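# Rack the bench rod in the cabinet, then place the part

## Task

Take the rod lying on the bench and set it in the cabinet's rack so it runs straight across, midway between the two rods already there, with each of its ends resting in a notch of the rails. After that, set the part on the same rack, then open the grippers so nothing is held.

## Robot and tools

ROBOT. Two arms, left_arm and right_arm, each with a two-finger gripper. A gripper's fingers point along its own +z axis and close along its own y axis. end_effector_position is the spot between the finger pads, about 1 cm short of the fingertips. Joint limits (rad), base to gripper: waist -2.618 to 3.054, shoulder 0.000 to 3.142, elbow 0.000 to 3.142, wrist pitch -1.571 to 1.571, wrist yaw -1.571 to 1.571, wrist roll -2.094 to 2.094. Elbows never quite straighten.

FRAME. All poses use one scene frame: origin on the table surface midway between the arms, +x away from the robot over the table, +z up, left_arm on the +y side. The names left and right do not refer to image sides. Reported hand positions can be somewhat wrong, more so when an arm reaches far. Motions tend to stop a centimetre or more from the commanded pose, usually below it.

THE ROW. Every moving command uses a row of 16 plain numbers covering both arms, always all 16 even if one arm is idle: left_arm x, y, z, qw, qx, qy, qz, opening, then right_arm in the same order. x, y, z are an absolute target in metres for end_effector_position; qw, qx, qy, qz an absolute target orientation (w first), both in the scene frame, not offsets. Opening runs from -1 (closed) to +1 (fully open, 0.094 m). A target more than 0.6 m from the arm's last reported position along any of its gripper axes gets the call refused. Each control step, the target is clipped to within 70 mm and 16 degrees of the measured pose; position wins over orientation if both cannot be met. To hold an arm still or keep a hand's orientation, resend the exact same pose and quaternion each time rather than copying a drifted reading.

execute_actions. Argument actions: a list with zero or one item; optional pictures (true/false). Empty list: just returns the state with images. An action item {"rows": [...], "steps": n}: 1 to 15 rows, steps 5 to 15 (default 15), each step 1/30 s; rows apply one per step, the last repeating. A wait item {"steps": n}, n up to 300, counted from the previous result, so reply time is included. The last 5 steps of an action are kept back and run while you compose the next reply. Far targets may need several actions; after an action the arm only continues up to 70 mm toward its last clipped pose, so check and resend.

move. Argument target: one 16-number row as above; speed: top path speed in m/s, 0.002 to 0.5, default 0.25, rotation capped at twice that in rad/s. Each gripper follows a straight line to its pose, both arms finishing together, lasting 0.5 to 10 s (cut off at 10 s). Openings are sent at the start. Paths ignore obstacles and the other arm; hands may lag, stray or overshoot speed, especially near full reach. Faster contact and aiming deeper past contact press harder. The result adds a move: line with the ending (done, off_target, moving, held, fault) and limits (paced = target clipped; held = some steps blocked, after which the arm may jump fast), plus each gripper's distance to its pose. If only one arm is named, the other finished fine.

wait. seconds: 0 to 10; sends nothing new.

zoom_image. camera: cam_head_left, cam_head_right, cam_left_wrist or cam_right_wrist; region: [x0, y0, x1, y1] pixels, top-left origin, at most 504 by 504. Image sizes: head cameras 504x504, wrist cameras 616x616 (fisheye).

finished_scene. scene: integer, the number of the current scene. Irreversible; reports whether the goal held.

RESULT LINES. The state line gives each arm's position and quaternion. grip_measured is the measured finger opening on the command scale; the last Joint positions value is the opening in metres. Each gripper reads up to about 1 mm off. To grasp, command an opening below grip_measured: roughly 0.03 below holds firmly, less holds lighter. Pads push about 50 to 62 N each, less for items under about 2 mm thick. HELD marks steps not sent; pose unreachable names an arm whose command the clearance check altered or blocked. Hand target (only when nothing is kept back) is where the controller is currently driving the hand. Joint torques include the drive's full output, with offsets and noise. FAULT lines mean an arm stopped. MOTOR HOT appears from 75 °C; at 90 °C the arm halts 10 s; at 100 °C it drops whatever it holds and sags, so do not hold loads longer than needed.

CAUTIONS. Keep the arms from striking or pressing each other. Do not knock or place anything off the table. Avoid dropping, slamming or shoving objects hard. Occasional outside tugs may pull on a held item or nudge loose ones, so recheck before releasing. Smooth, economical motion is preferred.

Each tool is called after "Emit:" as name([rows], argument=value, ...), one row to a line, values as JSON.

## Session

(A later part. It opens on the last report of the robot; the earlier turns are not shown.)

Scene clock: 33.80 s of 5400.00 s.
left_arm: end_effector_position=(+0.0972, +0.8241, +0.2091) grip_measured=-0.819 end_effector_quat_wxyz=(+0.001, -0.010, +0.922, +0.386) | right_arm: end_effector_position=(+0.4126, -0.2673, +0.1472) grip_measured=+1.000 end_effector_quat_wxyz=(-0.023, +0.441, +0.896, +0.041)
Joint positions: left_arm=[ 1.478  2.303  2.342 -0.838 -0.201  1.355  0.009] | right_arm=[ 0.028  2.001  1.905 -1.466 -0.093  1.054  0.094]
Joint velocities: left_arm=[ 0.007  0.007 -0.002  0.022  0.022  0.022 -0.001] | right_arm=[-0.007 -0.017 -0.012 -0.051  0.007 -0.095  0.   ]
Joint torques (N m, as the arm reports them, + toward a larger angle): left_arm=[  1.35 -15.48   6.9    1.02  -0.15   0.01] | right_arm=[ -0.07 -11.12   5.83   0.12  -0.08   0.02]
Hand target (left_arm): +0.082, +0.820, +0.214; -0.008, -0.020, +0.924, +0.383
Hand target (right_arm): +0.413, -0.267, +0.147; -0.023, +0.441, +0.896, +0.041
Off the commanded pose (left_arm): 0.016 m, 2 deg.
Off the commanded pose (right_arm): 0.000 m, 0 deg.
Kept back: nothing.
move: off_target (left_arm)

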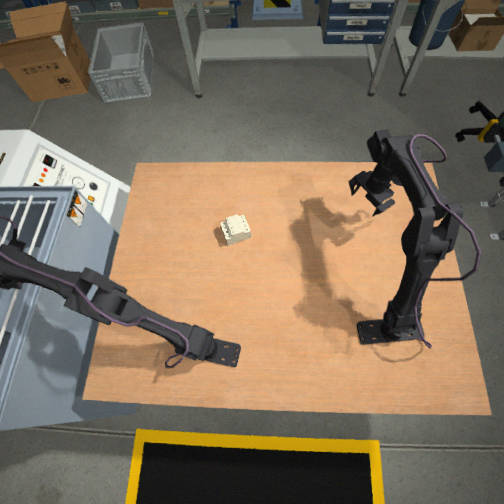

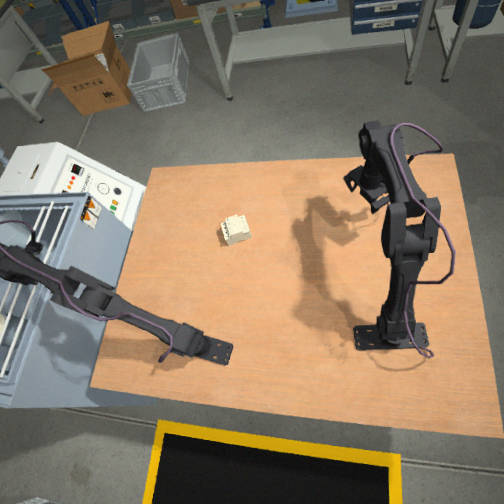

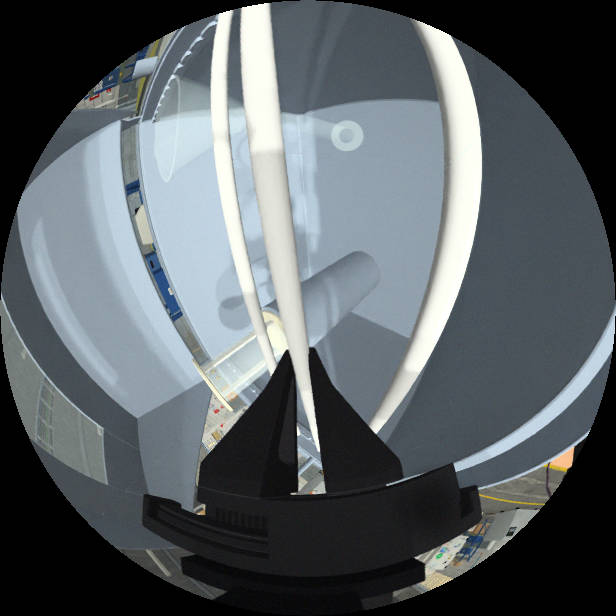

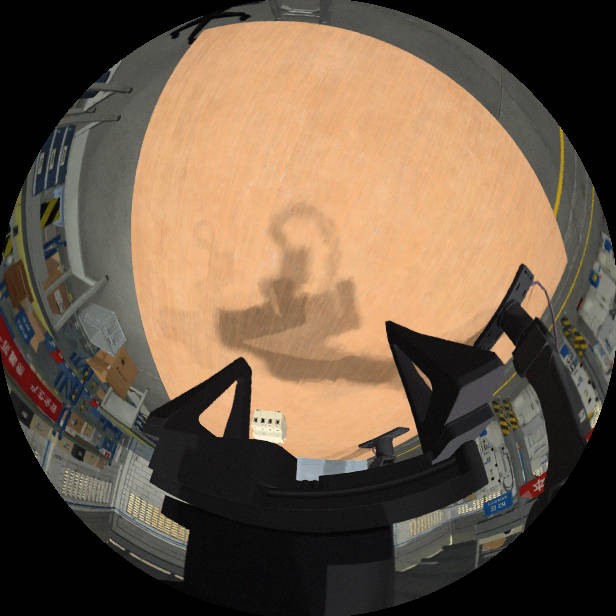

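Waist stiction; push a bit further.

Emit:
move(target=[0.077,0.82,0.214,-0.008,-0.02,0.924,0.383,-0.85,0.4126,-0.2673,0.1472,-0.023,0.441,0.896,0.041,1], speed=0.01)

Emit:
zoom_image(camera="cam_head_left", region=[0, 170, 80, 250])

Emit:
zoom_image(camera="cam_left_wrist", region=[260, 390, 360, 490])

Emit:
zoom_image(camera="cam_head_right", region=[0, 190, 100, 400])

Scene clock: 36.40 s of 5400.00 s.
left_arm: end_effector_position=(+0.0911, +0.8224, +0.2022) grip_measured=-0.819 end_effector_quat_wxyz=(-0.001, -0.008, +0.926, +0.378) | right_arm: end_effector_position=(+0.4126, -0.2673, +0.1472) grip_measured=+1.000 end_effector_quat_wxyz=(-0.023, +0.441, +0.896, +0.041)
Joint positions: left_arm=[ 1.49   2.295  2.314 -0.834 -0.192  1.364  0.009] | right_arm=[ 0.028  2.001  1.905 -1.466 -0.093  1.054  0.094]
Joint velocities: left_arm=[-0.012 -0.007 -0.002 -0.037 -0.022  0.022 -0.001] | right_arm=[-0.002 -0.007 -0.012 -0.051  0.022  0.037  0.   ]
Joint torques (N m, as the arm reports them, + toward a larger angle): left_arm=[  1.34 -15.66   7.72   1.06  -0.15  -0.02] | right_arm=[ -0.17 -11.31   5.87   0.16  -0.1   -0.03]
Hand target (left_arm): +0.077, +0.820, +0.214; -0.008, -0.020, +0.924, +0.383
Hand target (right_arm): +0.413, -0.267, +0.147; -0.023, +0.441, +0.896, +0.041
Off the commanded pose (left_arm): 0.019 m, 2 deg.
Off the commanded pose (right_arm): 0.000 m, 0 deg.
Kept back: nothing.
move: off_target (left_arm)

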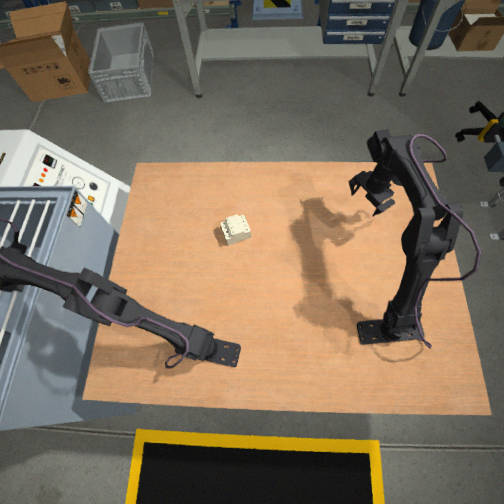

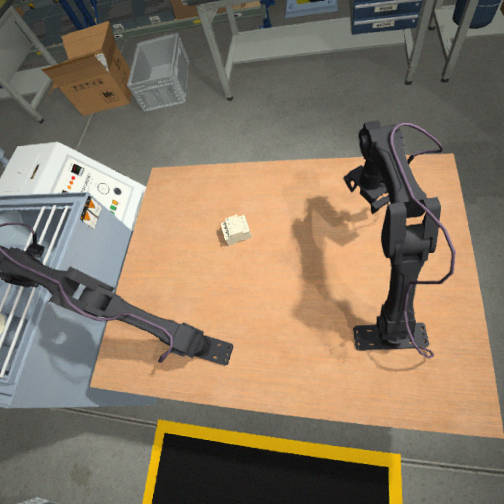

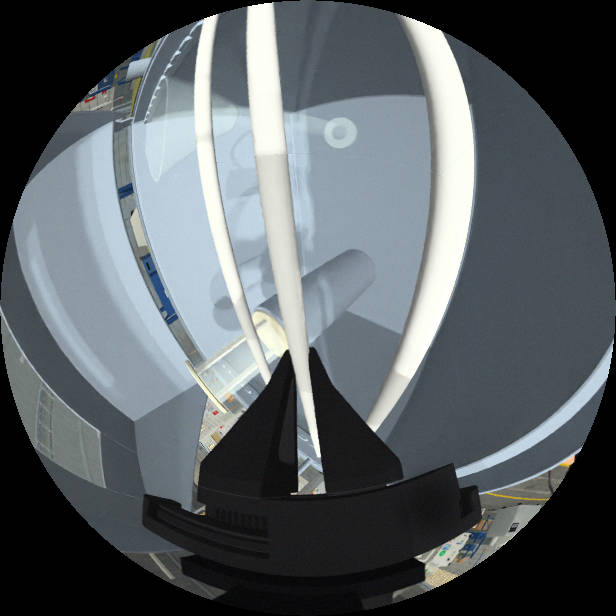

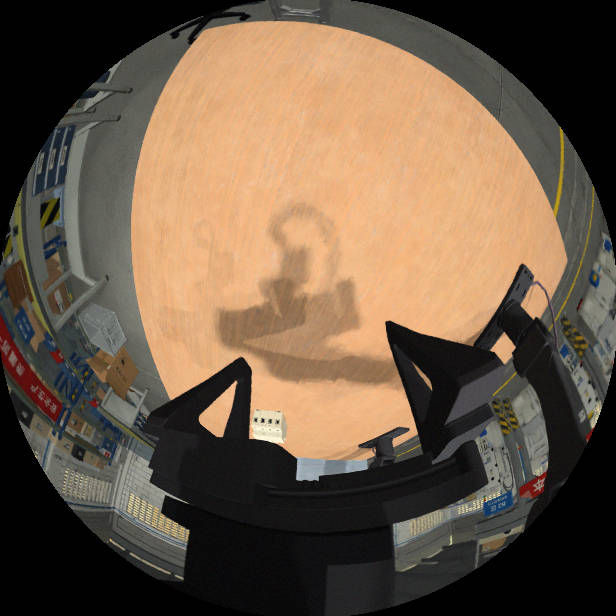

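Region (0, 170, 80, 250) of cam_head_left's 504x504 image, scaled by 6.300, with more detail than that image has.

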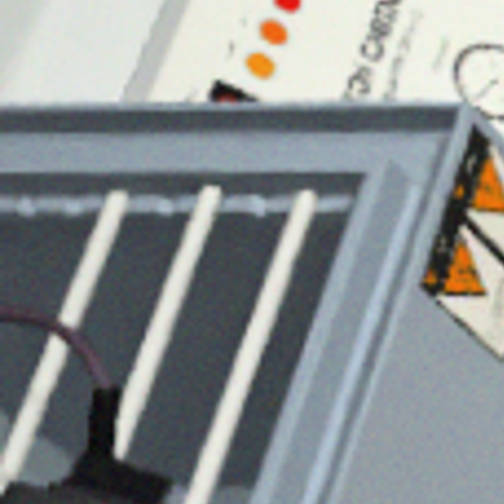

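Region (260, 390, 360, 490) of cam_left_wrist's 616x616 image, scaled by 5.040, with more detail than that image has.

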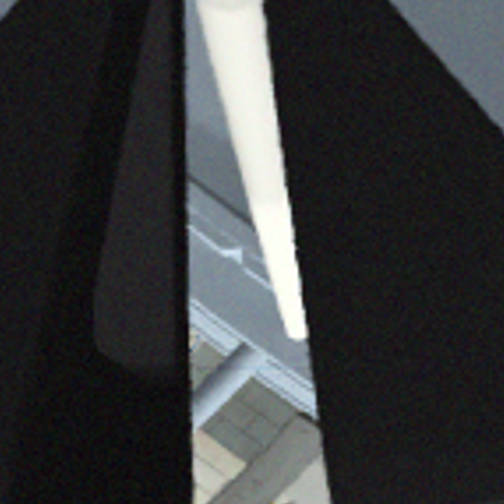

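Region (0, 190, 100, 400) of cam_head_right's 504x504 image, scaled by 2.400, with more detail than that image has; it fills the left 240 columns of this view, and the rest is white.

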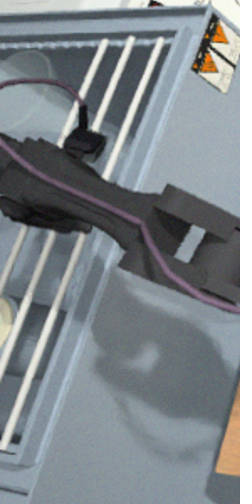

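Emit:
move(target=[0.087,0.825,0.198,-0.008,-0.02,0.924,0.383,-0.85,0.4126,-0.2673,0.1472,-0.023,0.441,0.896,0.041,1], speed=0.008)

Emit:
zoom_image(camera="cam_head_left", region=[0, 170, 80, 250])

Emit:
zoom_image(camera="cam_left_wrist", region=[260, 390, 360, 490])

Scene clock: 38.73 s of 5400.00 s.
left_arm: end_effector_position=(+0.0912, +0.8247, +0.1984) grip_measured=-0.819 end_effector_quat_wxyz=(-0.001, -0.009, +0.925, +0.380) | right_arm: end_effector_position=(+0.4126, -0.2673, +0.1472) grip_measured=+1.000 end_effector_quat_wxyz=(-0.023, +0.441, +0.896, +0.041)
Joint positions: left_arm=[ 1.49   2.295  2.294 -0.809 -0.195  1.364  0.009] | right_arm=[ 0.028  2.001  1.905 -1.466 -0.093  1.054  0.094]
Joint velocities: left_arm=[ 0.002  0.007  0.017  0.022 -0.007  0.051 -0.001] | right_arm=[ 0.002 -0.002 -0.012 -0.007  0.022  0.051  0.   ]
Joint torques (N m, as the arm reports them, + toward a larger angle): left_arm=[  0.08 -13.77   7.3    1.22  -0.23  -0.13] | right_arm=[ -0.05 -11.17   5.91   0.16  -0.07  -0.02]
Hand target (left_arm): +0.087, +0.825, +0.198; -0.008, -0.020, +0.924, +0.382
Hand target (right_arm): +0.413, -0.267, +0.147; -0.023, +0.441, +0.896, +0.041
Off the commanded pose (left_arm): 0.004 m, 2 deg.
Off the commanded pose (right_arm): 0.000 m, 0 deg.
Kept back: nothing.
move: done

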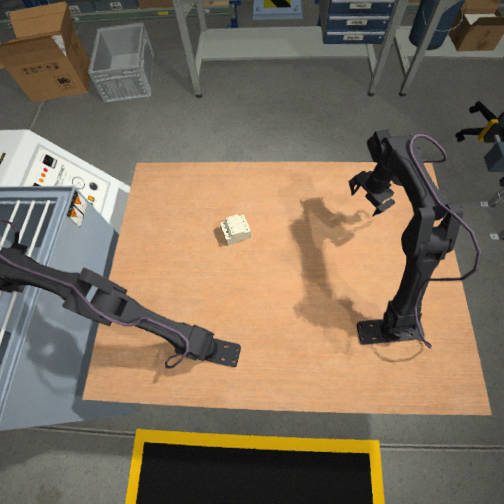

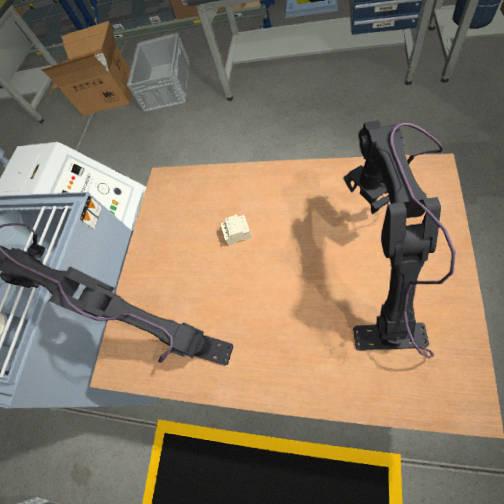

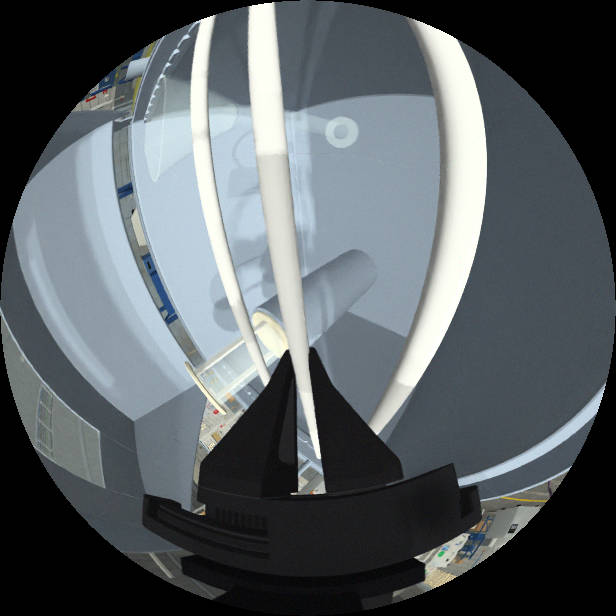

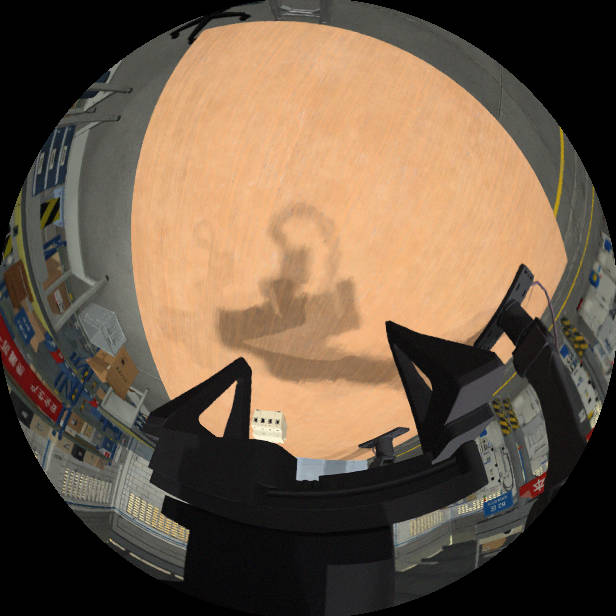

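Region (0, 170, 80, 250) of cam_head_left's 504x504 image, scaled by 6.300, with more detail than that image has.

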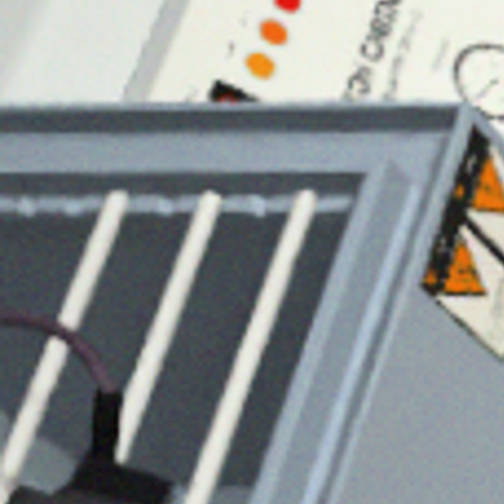

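Region (260, 390, 360, 490) of cam_left_wrist's 616x616 image, scaled by 5.040, with more detail than that image has.

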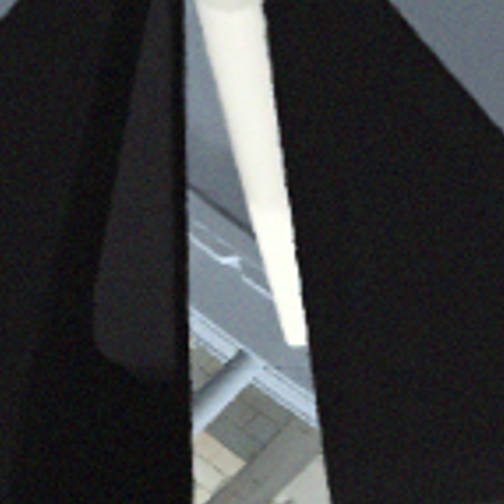

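Far end seated. Open a little to see the near end.

Emit:
move(target=[0.087,0.825,0.2,-0.008,-0.02,0.924,0.383,-0.68,0.4126,-0.2673,0.1472,-0.023,0.441,0.896,0.041,1], speed=0.008)

Emit:
move(target=[0.087,0.79,0.245,-0.008,-0.02,0.924,0.383,-0.68,0.4126,-0.2673,0.1472,-0.023,0.441,0.896,0.041,1], speed=0.03)

Emit:
move(target=[-0.02,0.76,0.29,0,0,0.924,0.383,1,0.4126,-0.2673,0.1472,-0.023,0.441,0.896,0.041,1], speed=0.1)

Emit:
zoom_image(camera="cam_left_wrist", region=[200, 280, 420, 500])

Scene clock: 40.90 s of 5400.00 s.
left_arm: end_effector_position=(+0.0885, +0.8250, +0.1988) grip_measured=-0.682 end_effector_quat_wxyz=(-0.008, -0.012, +0.924, +0.382) | right_arm: end_effector_position=(+0.4126, -0.2673, +0.1472) grip_measured=+1.000 end_effector_quat_wxyz=(-0.023, +0.441, +0.896, +0.041)
Joint positions: left_arm=[ 1.49   2.295  2.294 -0.809 -0.21   1.364  0.015] | right_arm=[ 0.028  2.001  1.905 -1.466 -0.093  1.054  0.094]
Joint velocities: left_arm=[-0.012  0.007 -0.017 -0.007  0.022 -0.007 -0.001] | right_arm=[ 0.012 -0.007 -0.017  0.007 -0.051 -0.051  0.   ]
Joint torques (N m, as the arm reports them, + toward a larger angle): left_arm=[  0.14 -13.61   8.43   1.14  -0.1   -0.14] | right_arm=[ -0.13 -11.4    5.98   0.06  -0.09  -0.03]
Hand target (left_arm): +0.087, +0.825, +0.200; -0.008, -0.020, +0.924, +0.383
Hand target (right_arm): +0.413, -0.267, +0.147; -0.023, +0.441, +0.896, +0.041
Off the commanded pose (left_arm): 0.002 m, 1 deg.
Off the commanded pose (right_arm): 0.000 m, 0 deg.
Kept back: nothing.
move: done

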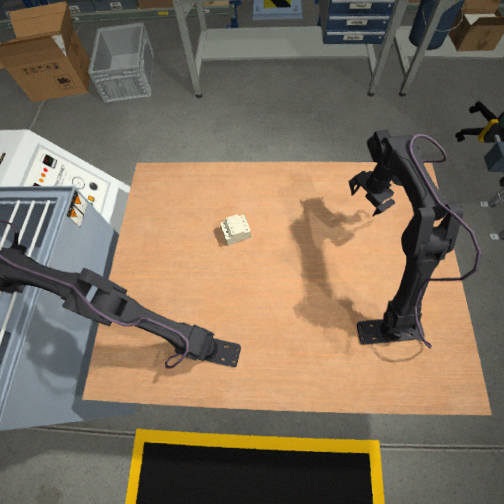

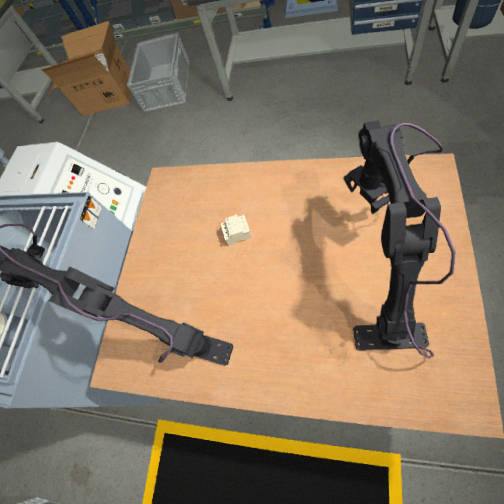

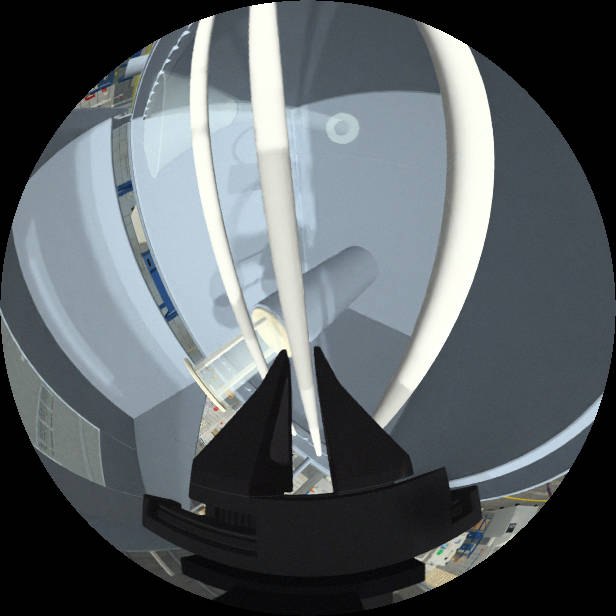

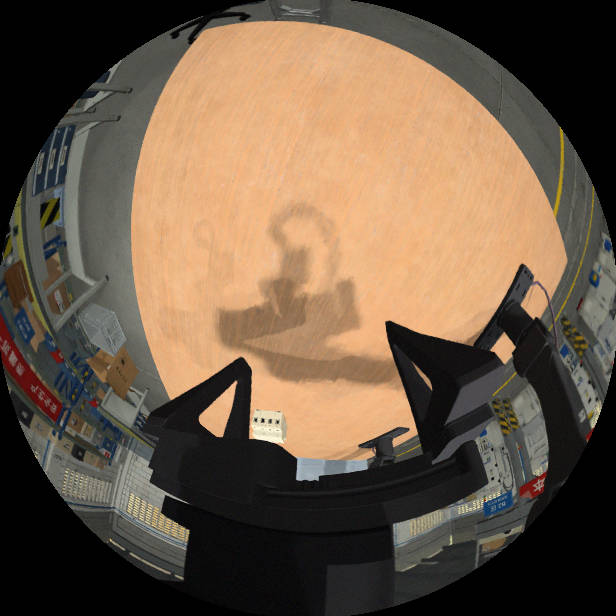

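Scene clock: 43.13 s of 5400.00 s.
left_arm: end_effector_position=(+0.0843, +0.7985, +0.2375) grip_measured=-0.682 end_effector_quat_wxyz=(-0.010, -0.017, +0.923, +0.385) | right_arm: end_effector_position=(+0.4126, -0.2673, +0.1472) grip_measured=+1.000 end_effector_quat_wxyz=(-0.023, +0.441, +0.896, +0.041)
Joint positions: left_arm=[ 1.481  2.193  2.278 -0.892 -0.224  1.35   0.015] | right_arm=[ 0.028  2.001  1.905 -1.466 -0.093  1.054  0.094]
Joint velocities: left_arm=[-0.002 -0.012  0.007 -0.11   0.051 -0.022 -0.   ] | right_arm=[ 0.007  0.002 -0.012 -0.081 -0.007  0.007  0.   ]
Joint torques (N m, as the arm reports them, + toward a larger angle): left_arm=[ -0.67 -14.64   7.37   0.99  -0.12  -0.11] | right_arm=[  0.04 -11.27   5.86   0.11  -0.08   0.02]
Hand target (left_arm): +0.087, +0.790, +0.244; -0.008, -0.020, +0.924, +0.383
Hand target (right_arm): +0.413, -0.267, +0.147; -0.023, +0.441, +0.896, +0.041
Off the commanded pose (left_arm): 0.012 m, 0 deg.
Off the commanded pose (right_arm): 0.000 m, 0 deg.
Kept back: nothing.
move: off_target (left_arm)

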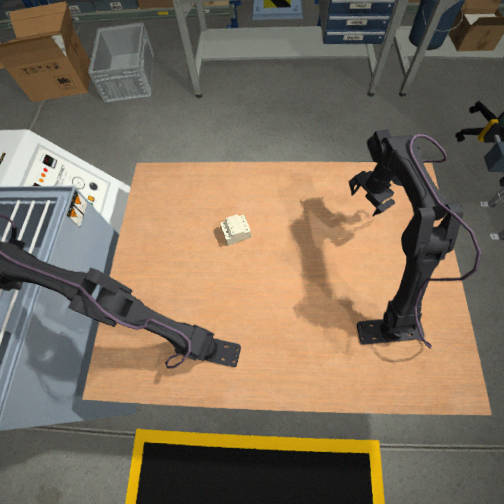

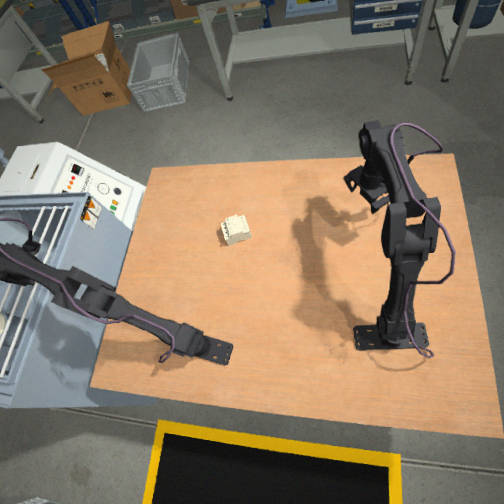

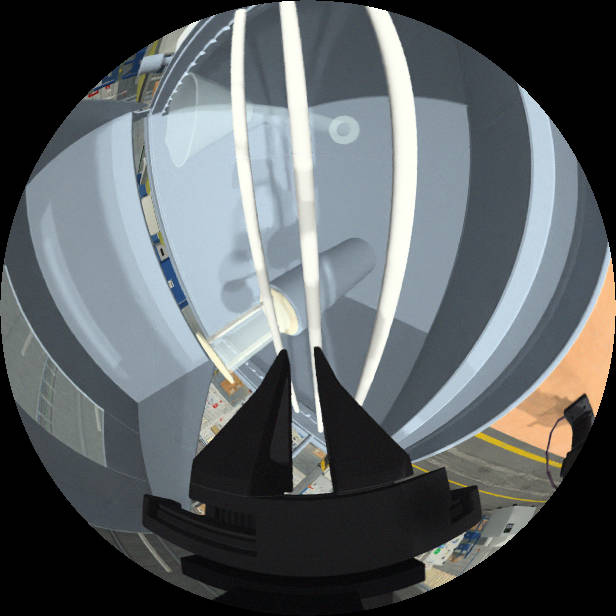

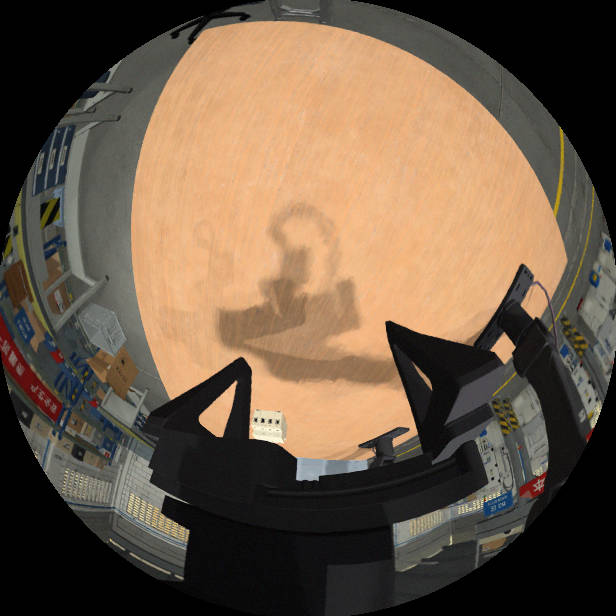

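Scene clock: 44.87 s of 5400.00 s.
left_arm: end_effector_position=(-0.0181, +0.7658, +0.2841) grip_measured=+1.000 end_effector_quat_wxyz=(-0.005, -0.003, +0.922, +0.386) | right_arm: end_effector_position=(+0.4126, -0.2673, +0.1472) grip_measured=+1.000 end_effector_quat_wxyz=(-0.023, +0.441, +0.896, +0.041)
Joint positions: left_arm=[ 1.708  2.     2.166 -0.945 -0.045  1.536  0.094] | right_arm=[ 0.028  2.001  1.905 -1.466 -0.093  1.054  0.094]
Joint velocities: left_arm=[ 0.022 -0.002 -0.012  0.007  0.022  0.022  0.   ] | right_arm=[ 0.007 -0.002 -0.002 -0.037 -0.022 -0.051  0.   ]
Joint torques (N m, as the arm reports them, + toward a larger angle): left_arm=[  0.54 -12.62   7.73   1.02   0.11   0.06] | right_arm=[ -0.08 -11.25   6.05   0.11  -0.07  -0.05]
Hand target (left_arm): -0.019, +0.758, +0.290; -0.001, +0.000, +0.923, +0.384
Hand target (right_arm): +0.413, -0.267, +0.147; -0.023, +0.441, +0.896, +0.041
Off the commanded pose (left_arm): 0.008 m, 1 deg.
Off the commanded pose (right_arm): 0.000 m, 0 deg.
Kept back: nothing.
move: done

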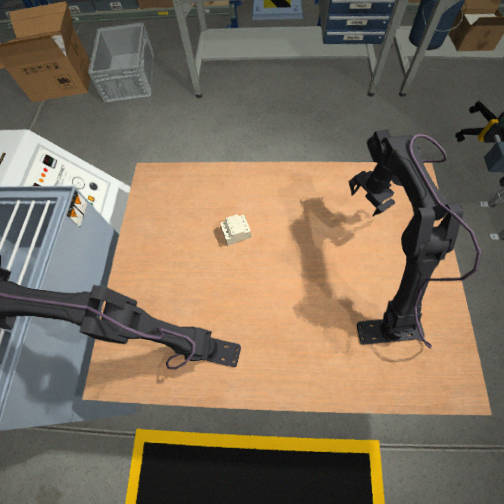

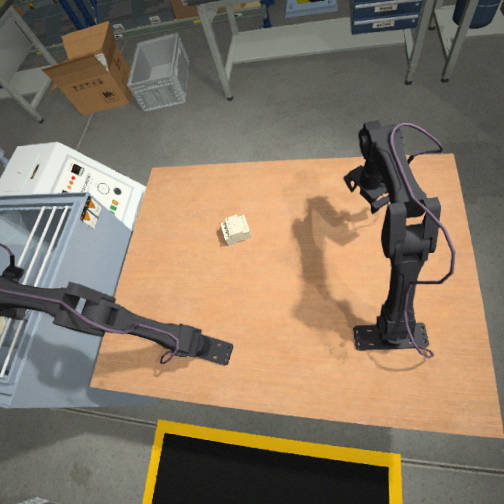

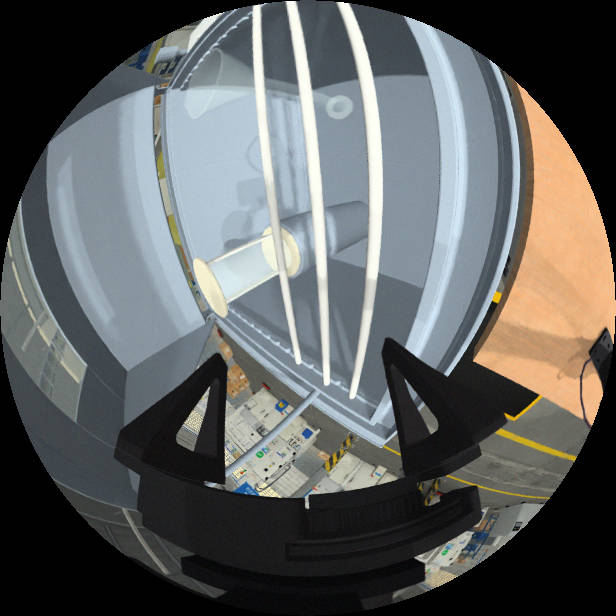

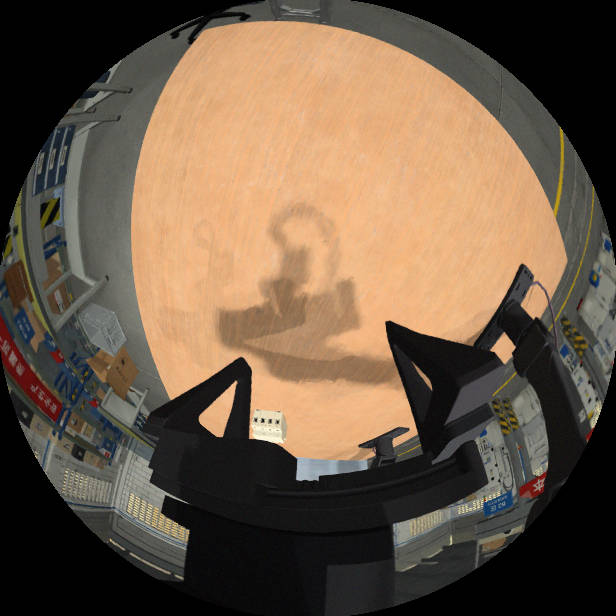

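Region (200, 280, 420, 500) of cam_left_wrist's 616x616 image, scaled by 2.291, with more detail than that image has.

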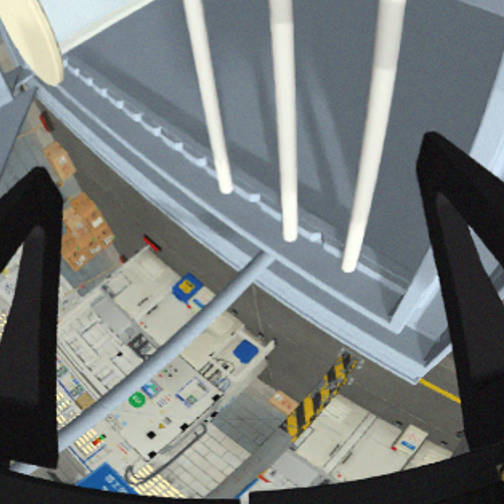

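Emit:
zoom_image(camera="cam_left_wrist", region=[280, 335, 370, 410])

Emit:
zoom_image(camera="cam_head_left", region=[0, 170, 80, 250])

Emit:
zoom_image(camera="cam_head_left", region=[200, 195, 270, 265])

Region (280, 335, 370, 410) of cam_left_wrist's 616x616 image, scaled by 5.600, with more detail than that image has.

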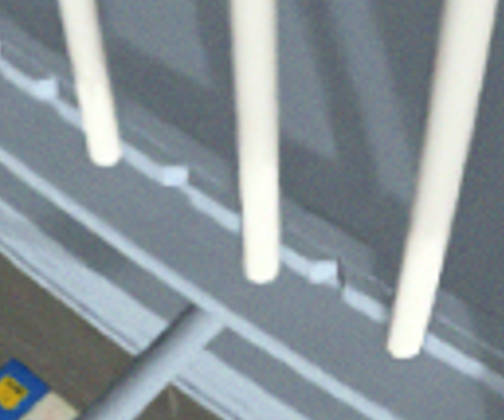

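Region (0, 170, 80, 250) of cam_head_left's 504x504 image, scaled by 6.300, with more detail than that image has.

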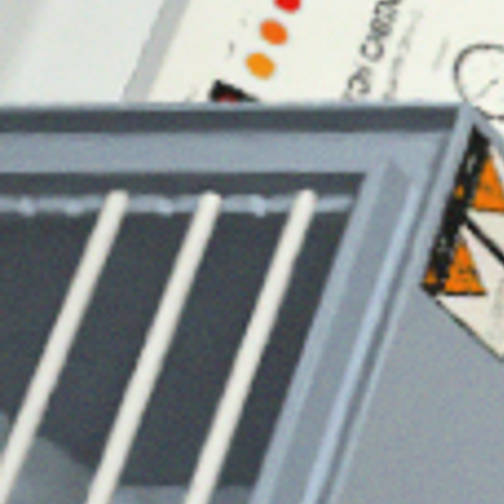

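Region (200, 195, 270, 265) of cam_head_left's 504x504 image, scaled by 7.200, with more detail than that image has.

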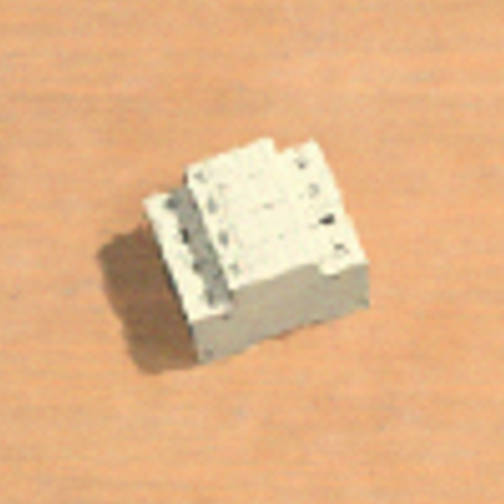

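Emit:
move(target=[-0.09,0.795,0.225,0,0,0.946,0.326,-1,0.4126,-0.2673,0.1472,-0.023,0.441,0.896,0.041,1], speed=0.06)

Scene clock: 47.37 s of 5400.00 s.
left_arm: end_effector_position=(-0.0885, +0.7967, +0.2223) grip_measured=-0.986 end_effector_quat_wxyz=(-0.005, -0.002, +0.944, +0.329) | right_arm: end_effector_position=(+0.4126, -0.2673, +0.1472) grip_measured=+1.000 end_effector_quat_wxyz=(-0.023, +0.441, +0.896, +0.041)
Joint positions: left_arm=[ 1.867  2.231  2.354 -1.025  0.058  1.657  0.001] | right_arm=[ 0.028  2.001  1.905 -1.466 -0.093  1.054  0.094]
Joint velocities: left_arm=[ 0.002 -0.012  0.022 -0.007 -0.007 -0.007  0.   ] | right_arm=[ 0.002 -0.022  0.007 -0.007  0.007  0.022  0.   ]
Joint torques (N m, as the arm reports them, + toward a larger angle): left_arm=[  0.7  -12.19  10.07   0.87   0.17   0.05] | right_arm=[ -0.03 -11.15   5.96   0.12  -0.08   0.  ]
Hand target (left_arm): -0.090, +0.795, +0.225; +0.000, -0.000, +0.945, +0.327
Hand target (right_arm): +0.413, -0.267, +0.147; -0.023, +0.441, +0.896, +0.041
Off the commanded pose (left_arm): 0.004 m, 1 deg.
Off the commanded pose (right_arm): 0.000 m, 0 deg.
Kept back: nothing.
move: done

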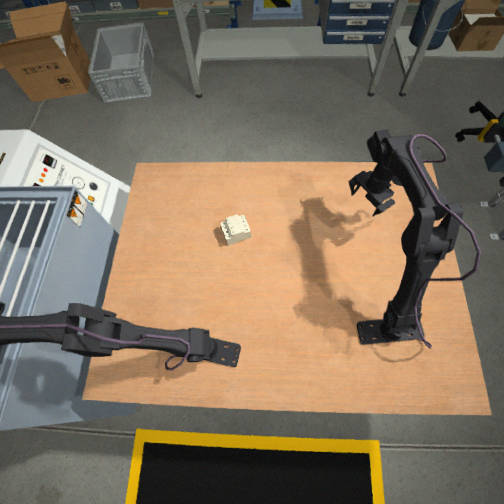

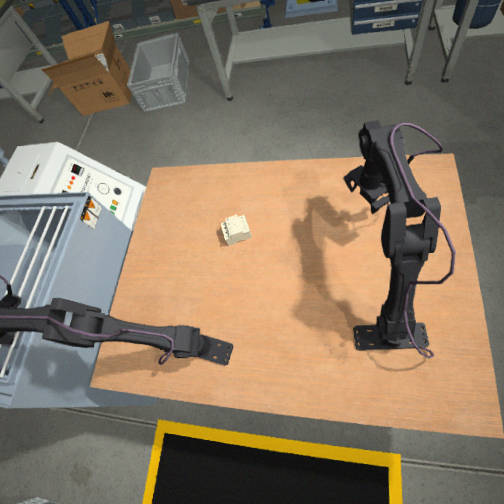

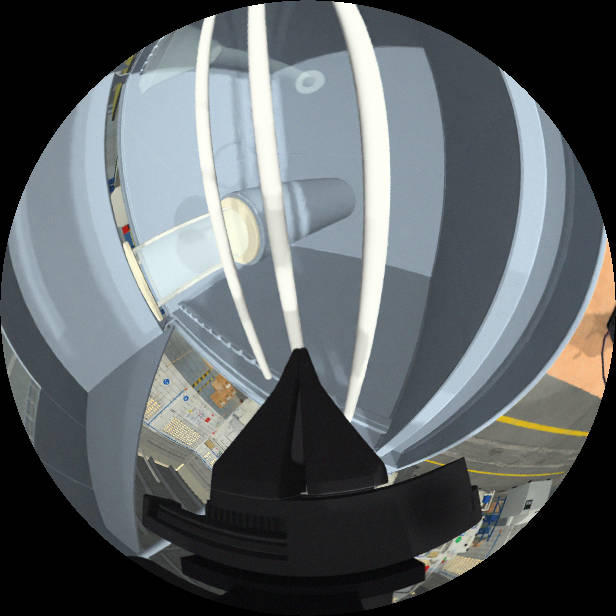

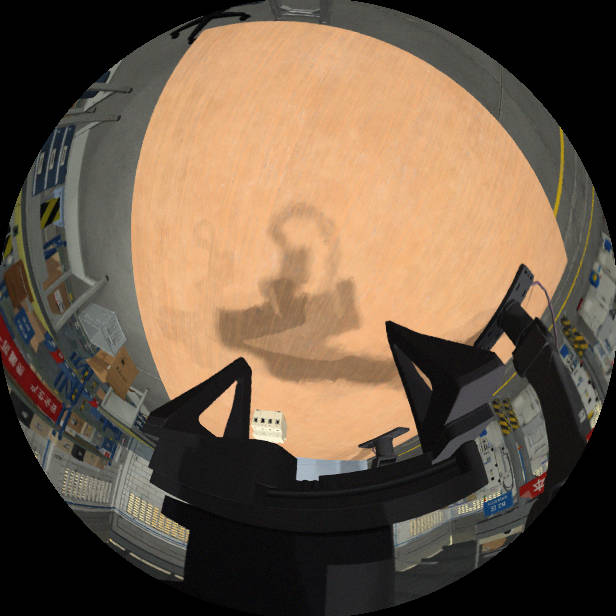

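Emit:
move(target=[-0.09,0.82,0.2,0,0,0.946,0.326,-0.5,0.4126,-0.2673,0.1472,-0.023,0.441,0.896,0.041,1], speed=0.02)

Emit:
zoom_image(camera="cam_left_wrist", region=[220, 310, 400, 490])

Scene clock: 49.53 s of 5400.00 s.
left_arm: end_effector_position=(-0.0908, +0.8192, +0.1957) grip_measured=-0.502 end_effector_quat_wxyz=(-0.004, -0.002, +0.946, +0.323) | right_arm: end_effector_position=(+0.4126, -0.2673, +0.1472) grip_measured=+1.000 end_effector_quat_wxyz=(-0.023, +0.441, +0.896, +0.041)
Joint positions: left_arm=[ 1.867  2.353  2.464 -1.027  0.059  1.659  0.023] | right_arm=[ 0.028  2.001  1.905 -1.466 -0.093  1.054  0.094]
Joint velocities: left_arm=[ 0.012 -0.007  0.007 -0.007  0.037 -0.037  0.001] | right_arm=[-0.007 -0.012 -0.007 -0.007 -0.007 -0.081  0.   ]
Joint torques (N m, as the arm reports them, + toward a larger angle): left_arm=[  0.23 -13.06  10.28   0.96   0.13   0.03] | right_arm=[ -0.32 -11.08   5.81   0.11  -0.13   0.02]
Hand target (left_arm): -0.090, +0.820, +0.200; -0.000, +0.000, +0.945, +0.326
Hand target (right_arm): +0.413, -0.267, +0.147; -0.023, +0.441, +0.896, +0.041
Off the commanded pose (left_arm): 0.004 m, 1 deg.
Off the commanded pose (right_arm): 0.000 m, 0 deg.
Kept back: nothing.
move: done

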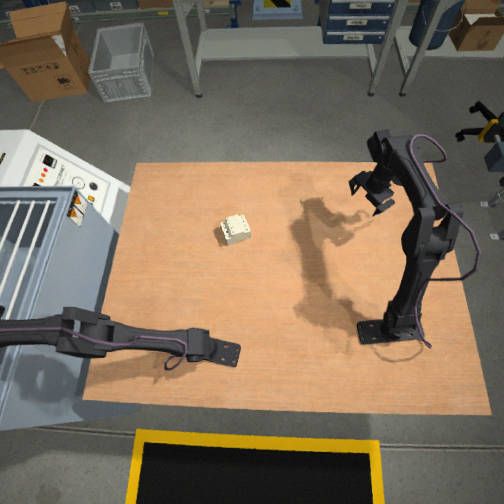

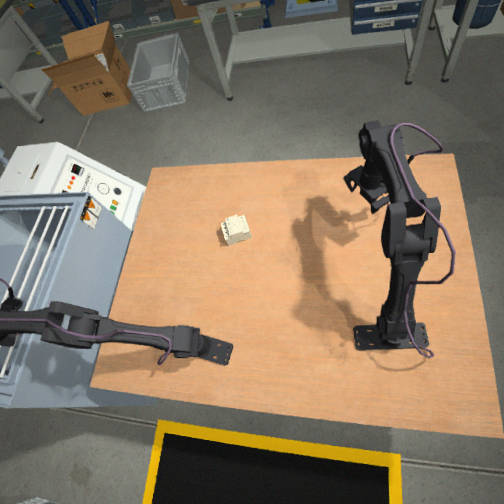

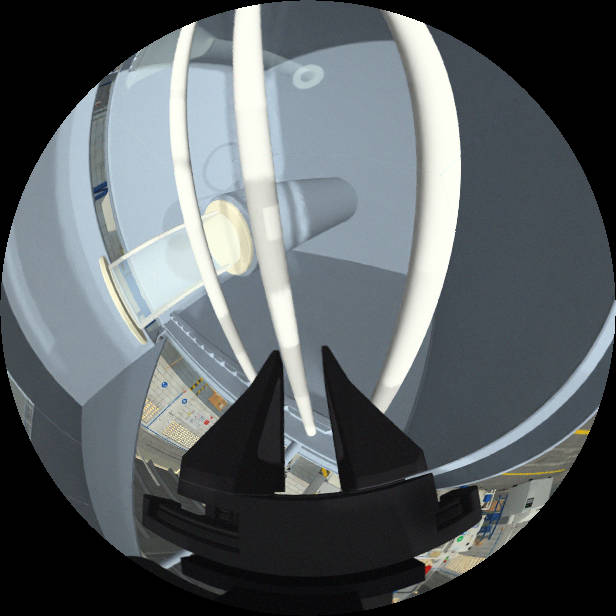

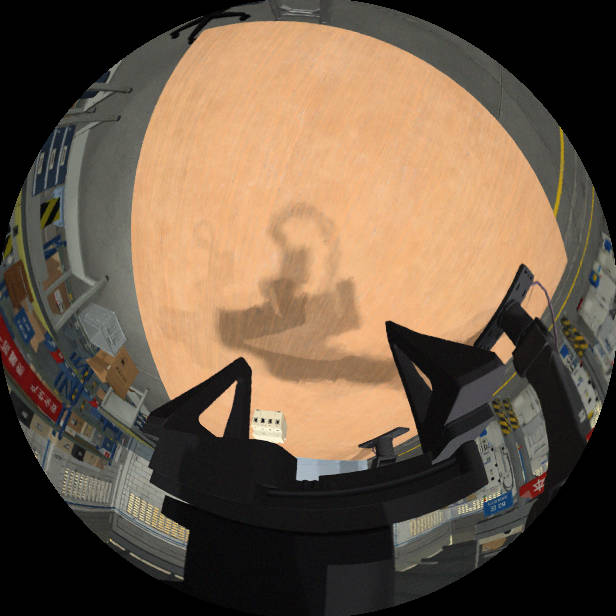

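Region (220, 310, 400, 490) of cam_left_wrist's 616x616 image, scaled by 2.800, with more detail than that image has.

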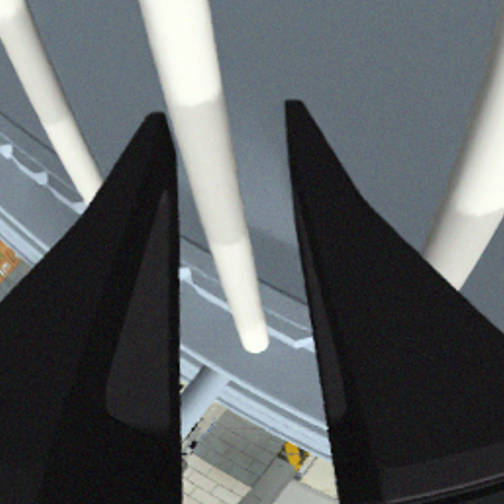

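Emit:
move(target=[-0.09,0.832,0.2,0,0,0.946,0.326,-0.5,0.4126,-0.2673,0.1472,-0.023,0.441,0.896,0.041,1], speed=0.01)

Emit:
zoom_image(camera="cam_left_wrist", region=[240, 330, 360, 450])

Scene clock: 51.30 s of 5400.00 s.
left_arm: end_effector_position=(-0.0925, +0.8344, +0.1986) grip_measured=-0.502 end_effector_quat_wxyz=(-0.005, -0.001, +0.943, +0.332) | right_arm: end_effector_position=(+0.4126, -0.2673, +0.1472) grip_measured=+1.000 end_effector_quat_wxyz=(-0.023, +0.441, +0.896, +0.041)
Joint positions: left_arm=[ 1.867  2.482  2.702 -1.116  0.059  1.659  0.023] | right_arm=[ 0.028  2.001  1.905 -1.466 -0.093  1.054  0.094]
Joint velocities: left_arm=[ 0.002  0.027  0.085 -0.051 -0.007  0.037  0.   ] | right_arm=[ 0.017  0.002  0.002 -0.022  0.037  0.007  0.   ]
Joint torques (N m, as the arm reports them, + toward a larger angle): left_arm=[ -0.01 -13.58   9.89   0.9    0.12  -0.01] | right_arm=[ -0.17 -11.05   5.89   0.09  -0.07  -0.01]
Hand target (left_arm): -0.090, +0.832, +0.200; -0.000, -0.000, +0.945, +0.327
Hand target (right_arm): +0.413, -0.267, +0.147; -0.023, +0.441, +0.896, +0.041
Off the commanded pose (left_arm): 0.004 m, 1 deg.
Off the commanded pose (right_arm): 0.000 m, 0 deg.
Kept back: nothing.
move: done

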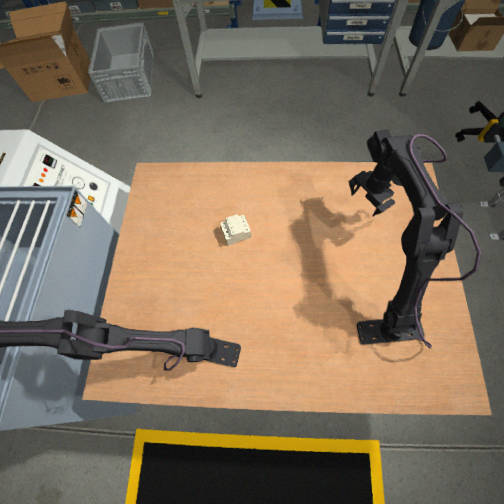

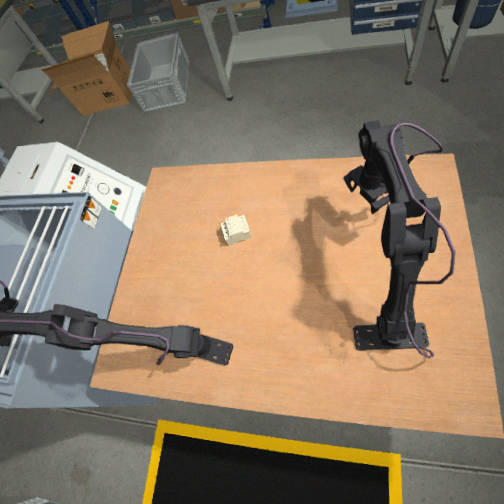

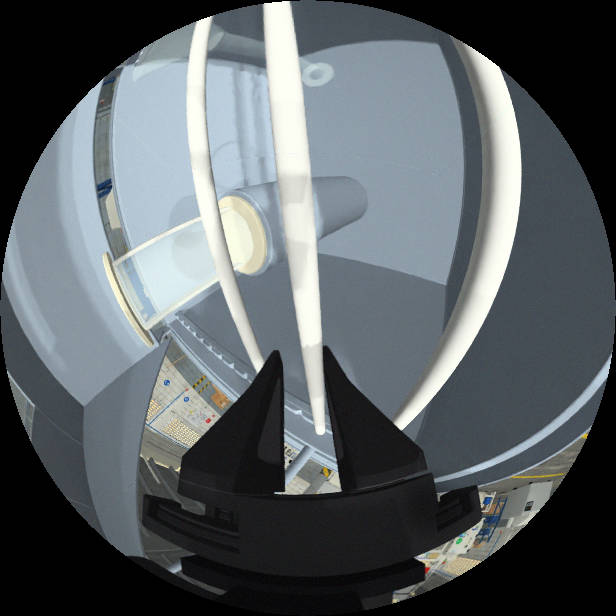

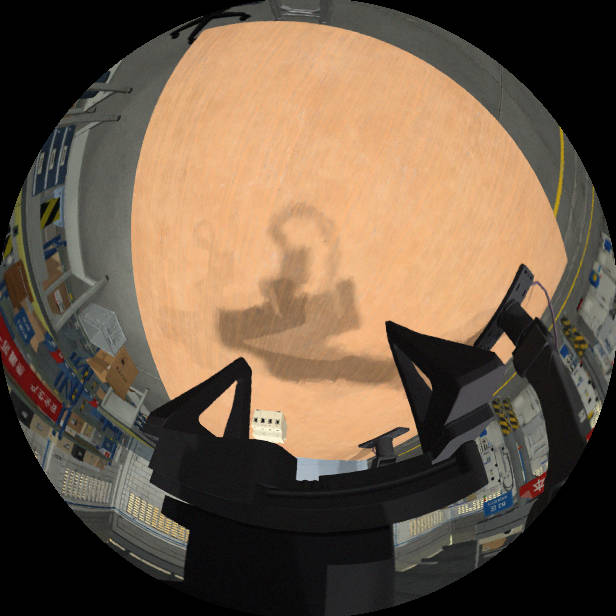

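Region (240, 330, 360, 450) of cam_left_wrist's 616x616 image, scaled by 4.200, with more detail than that image has.

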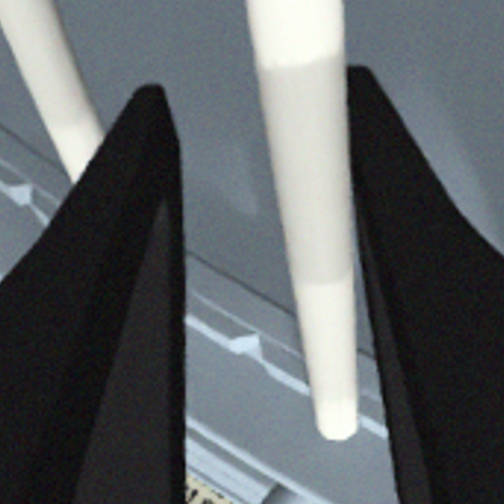

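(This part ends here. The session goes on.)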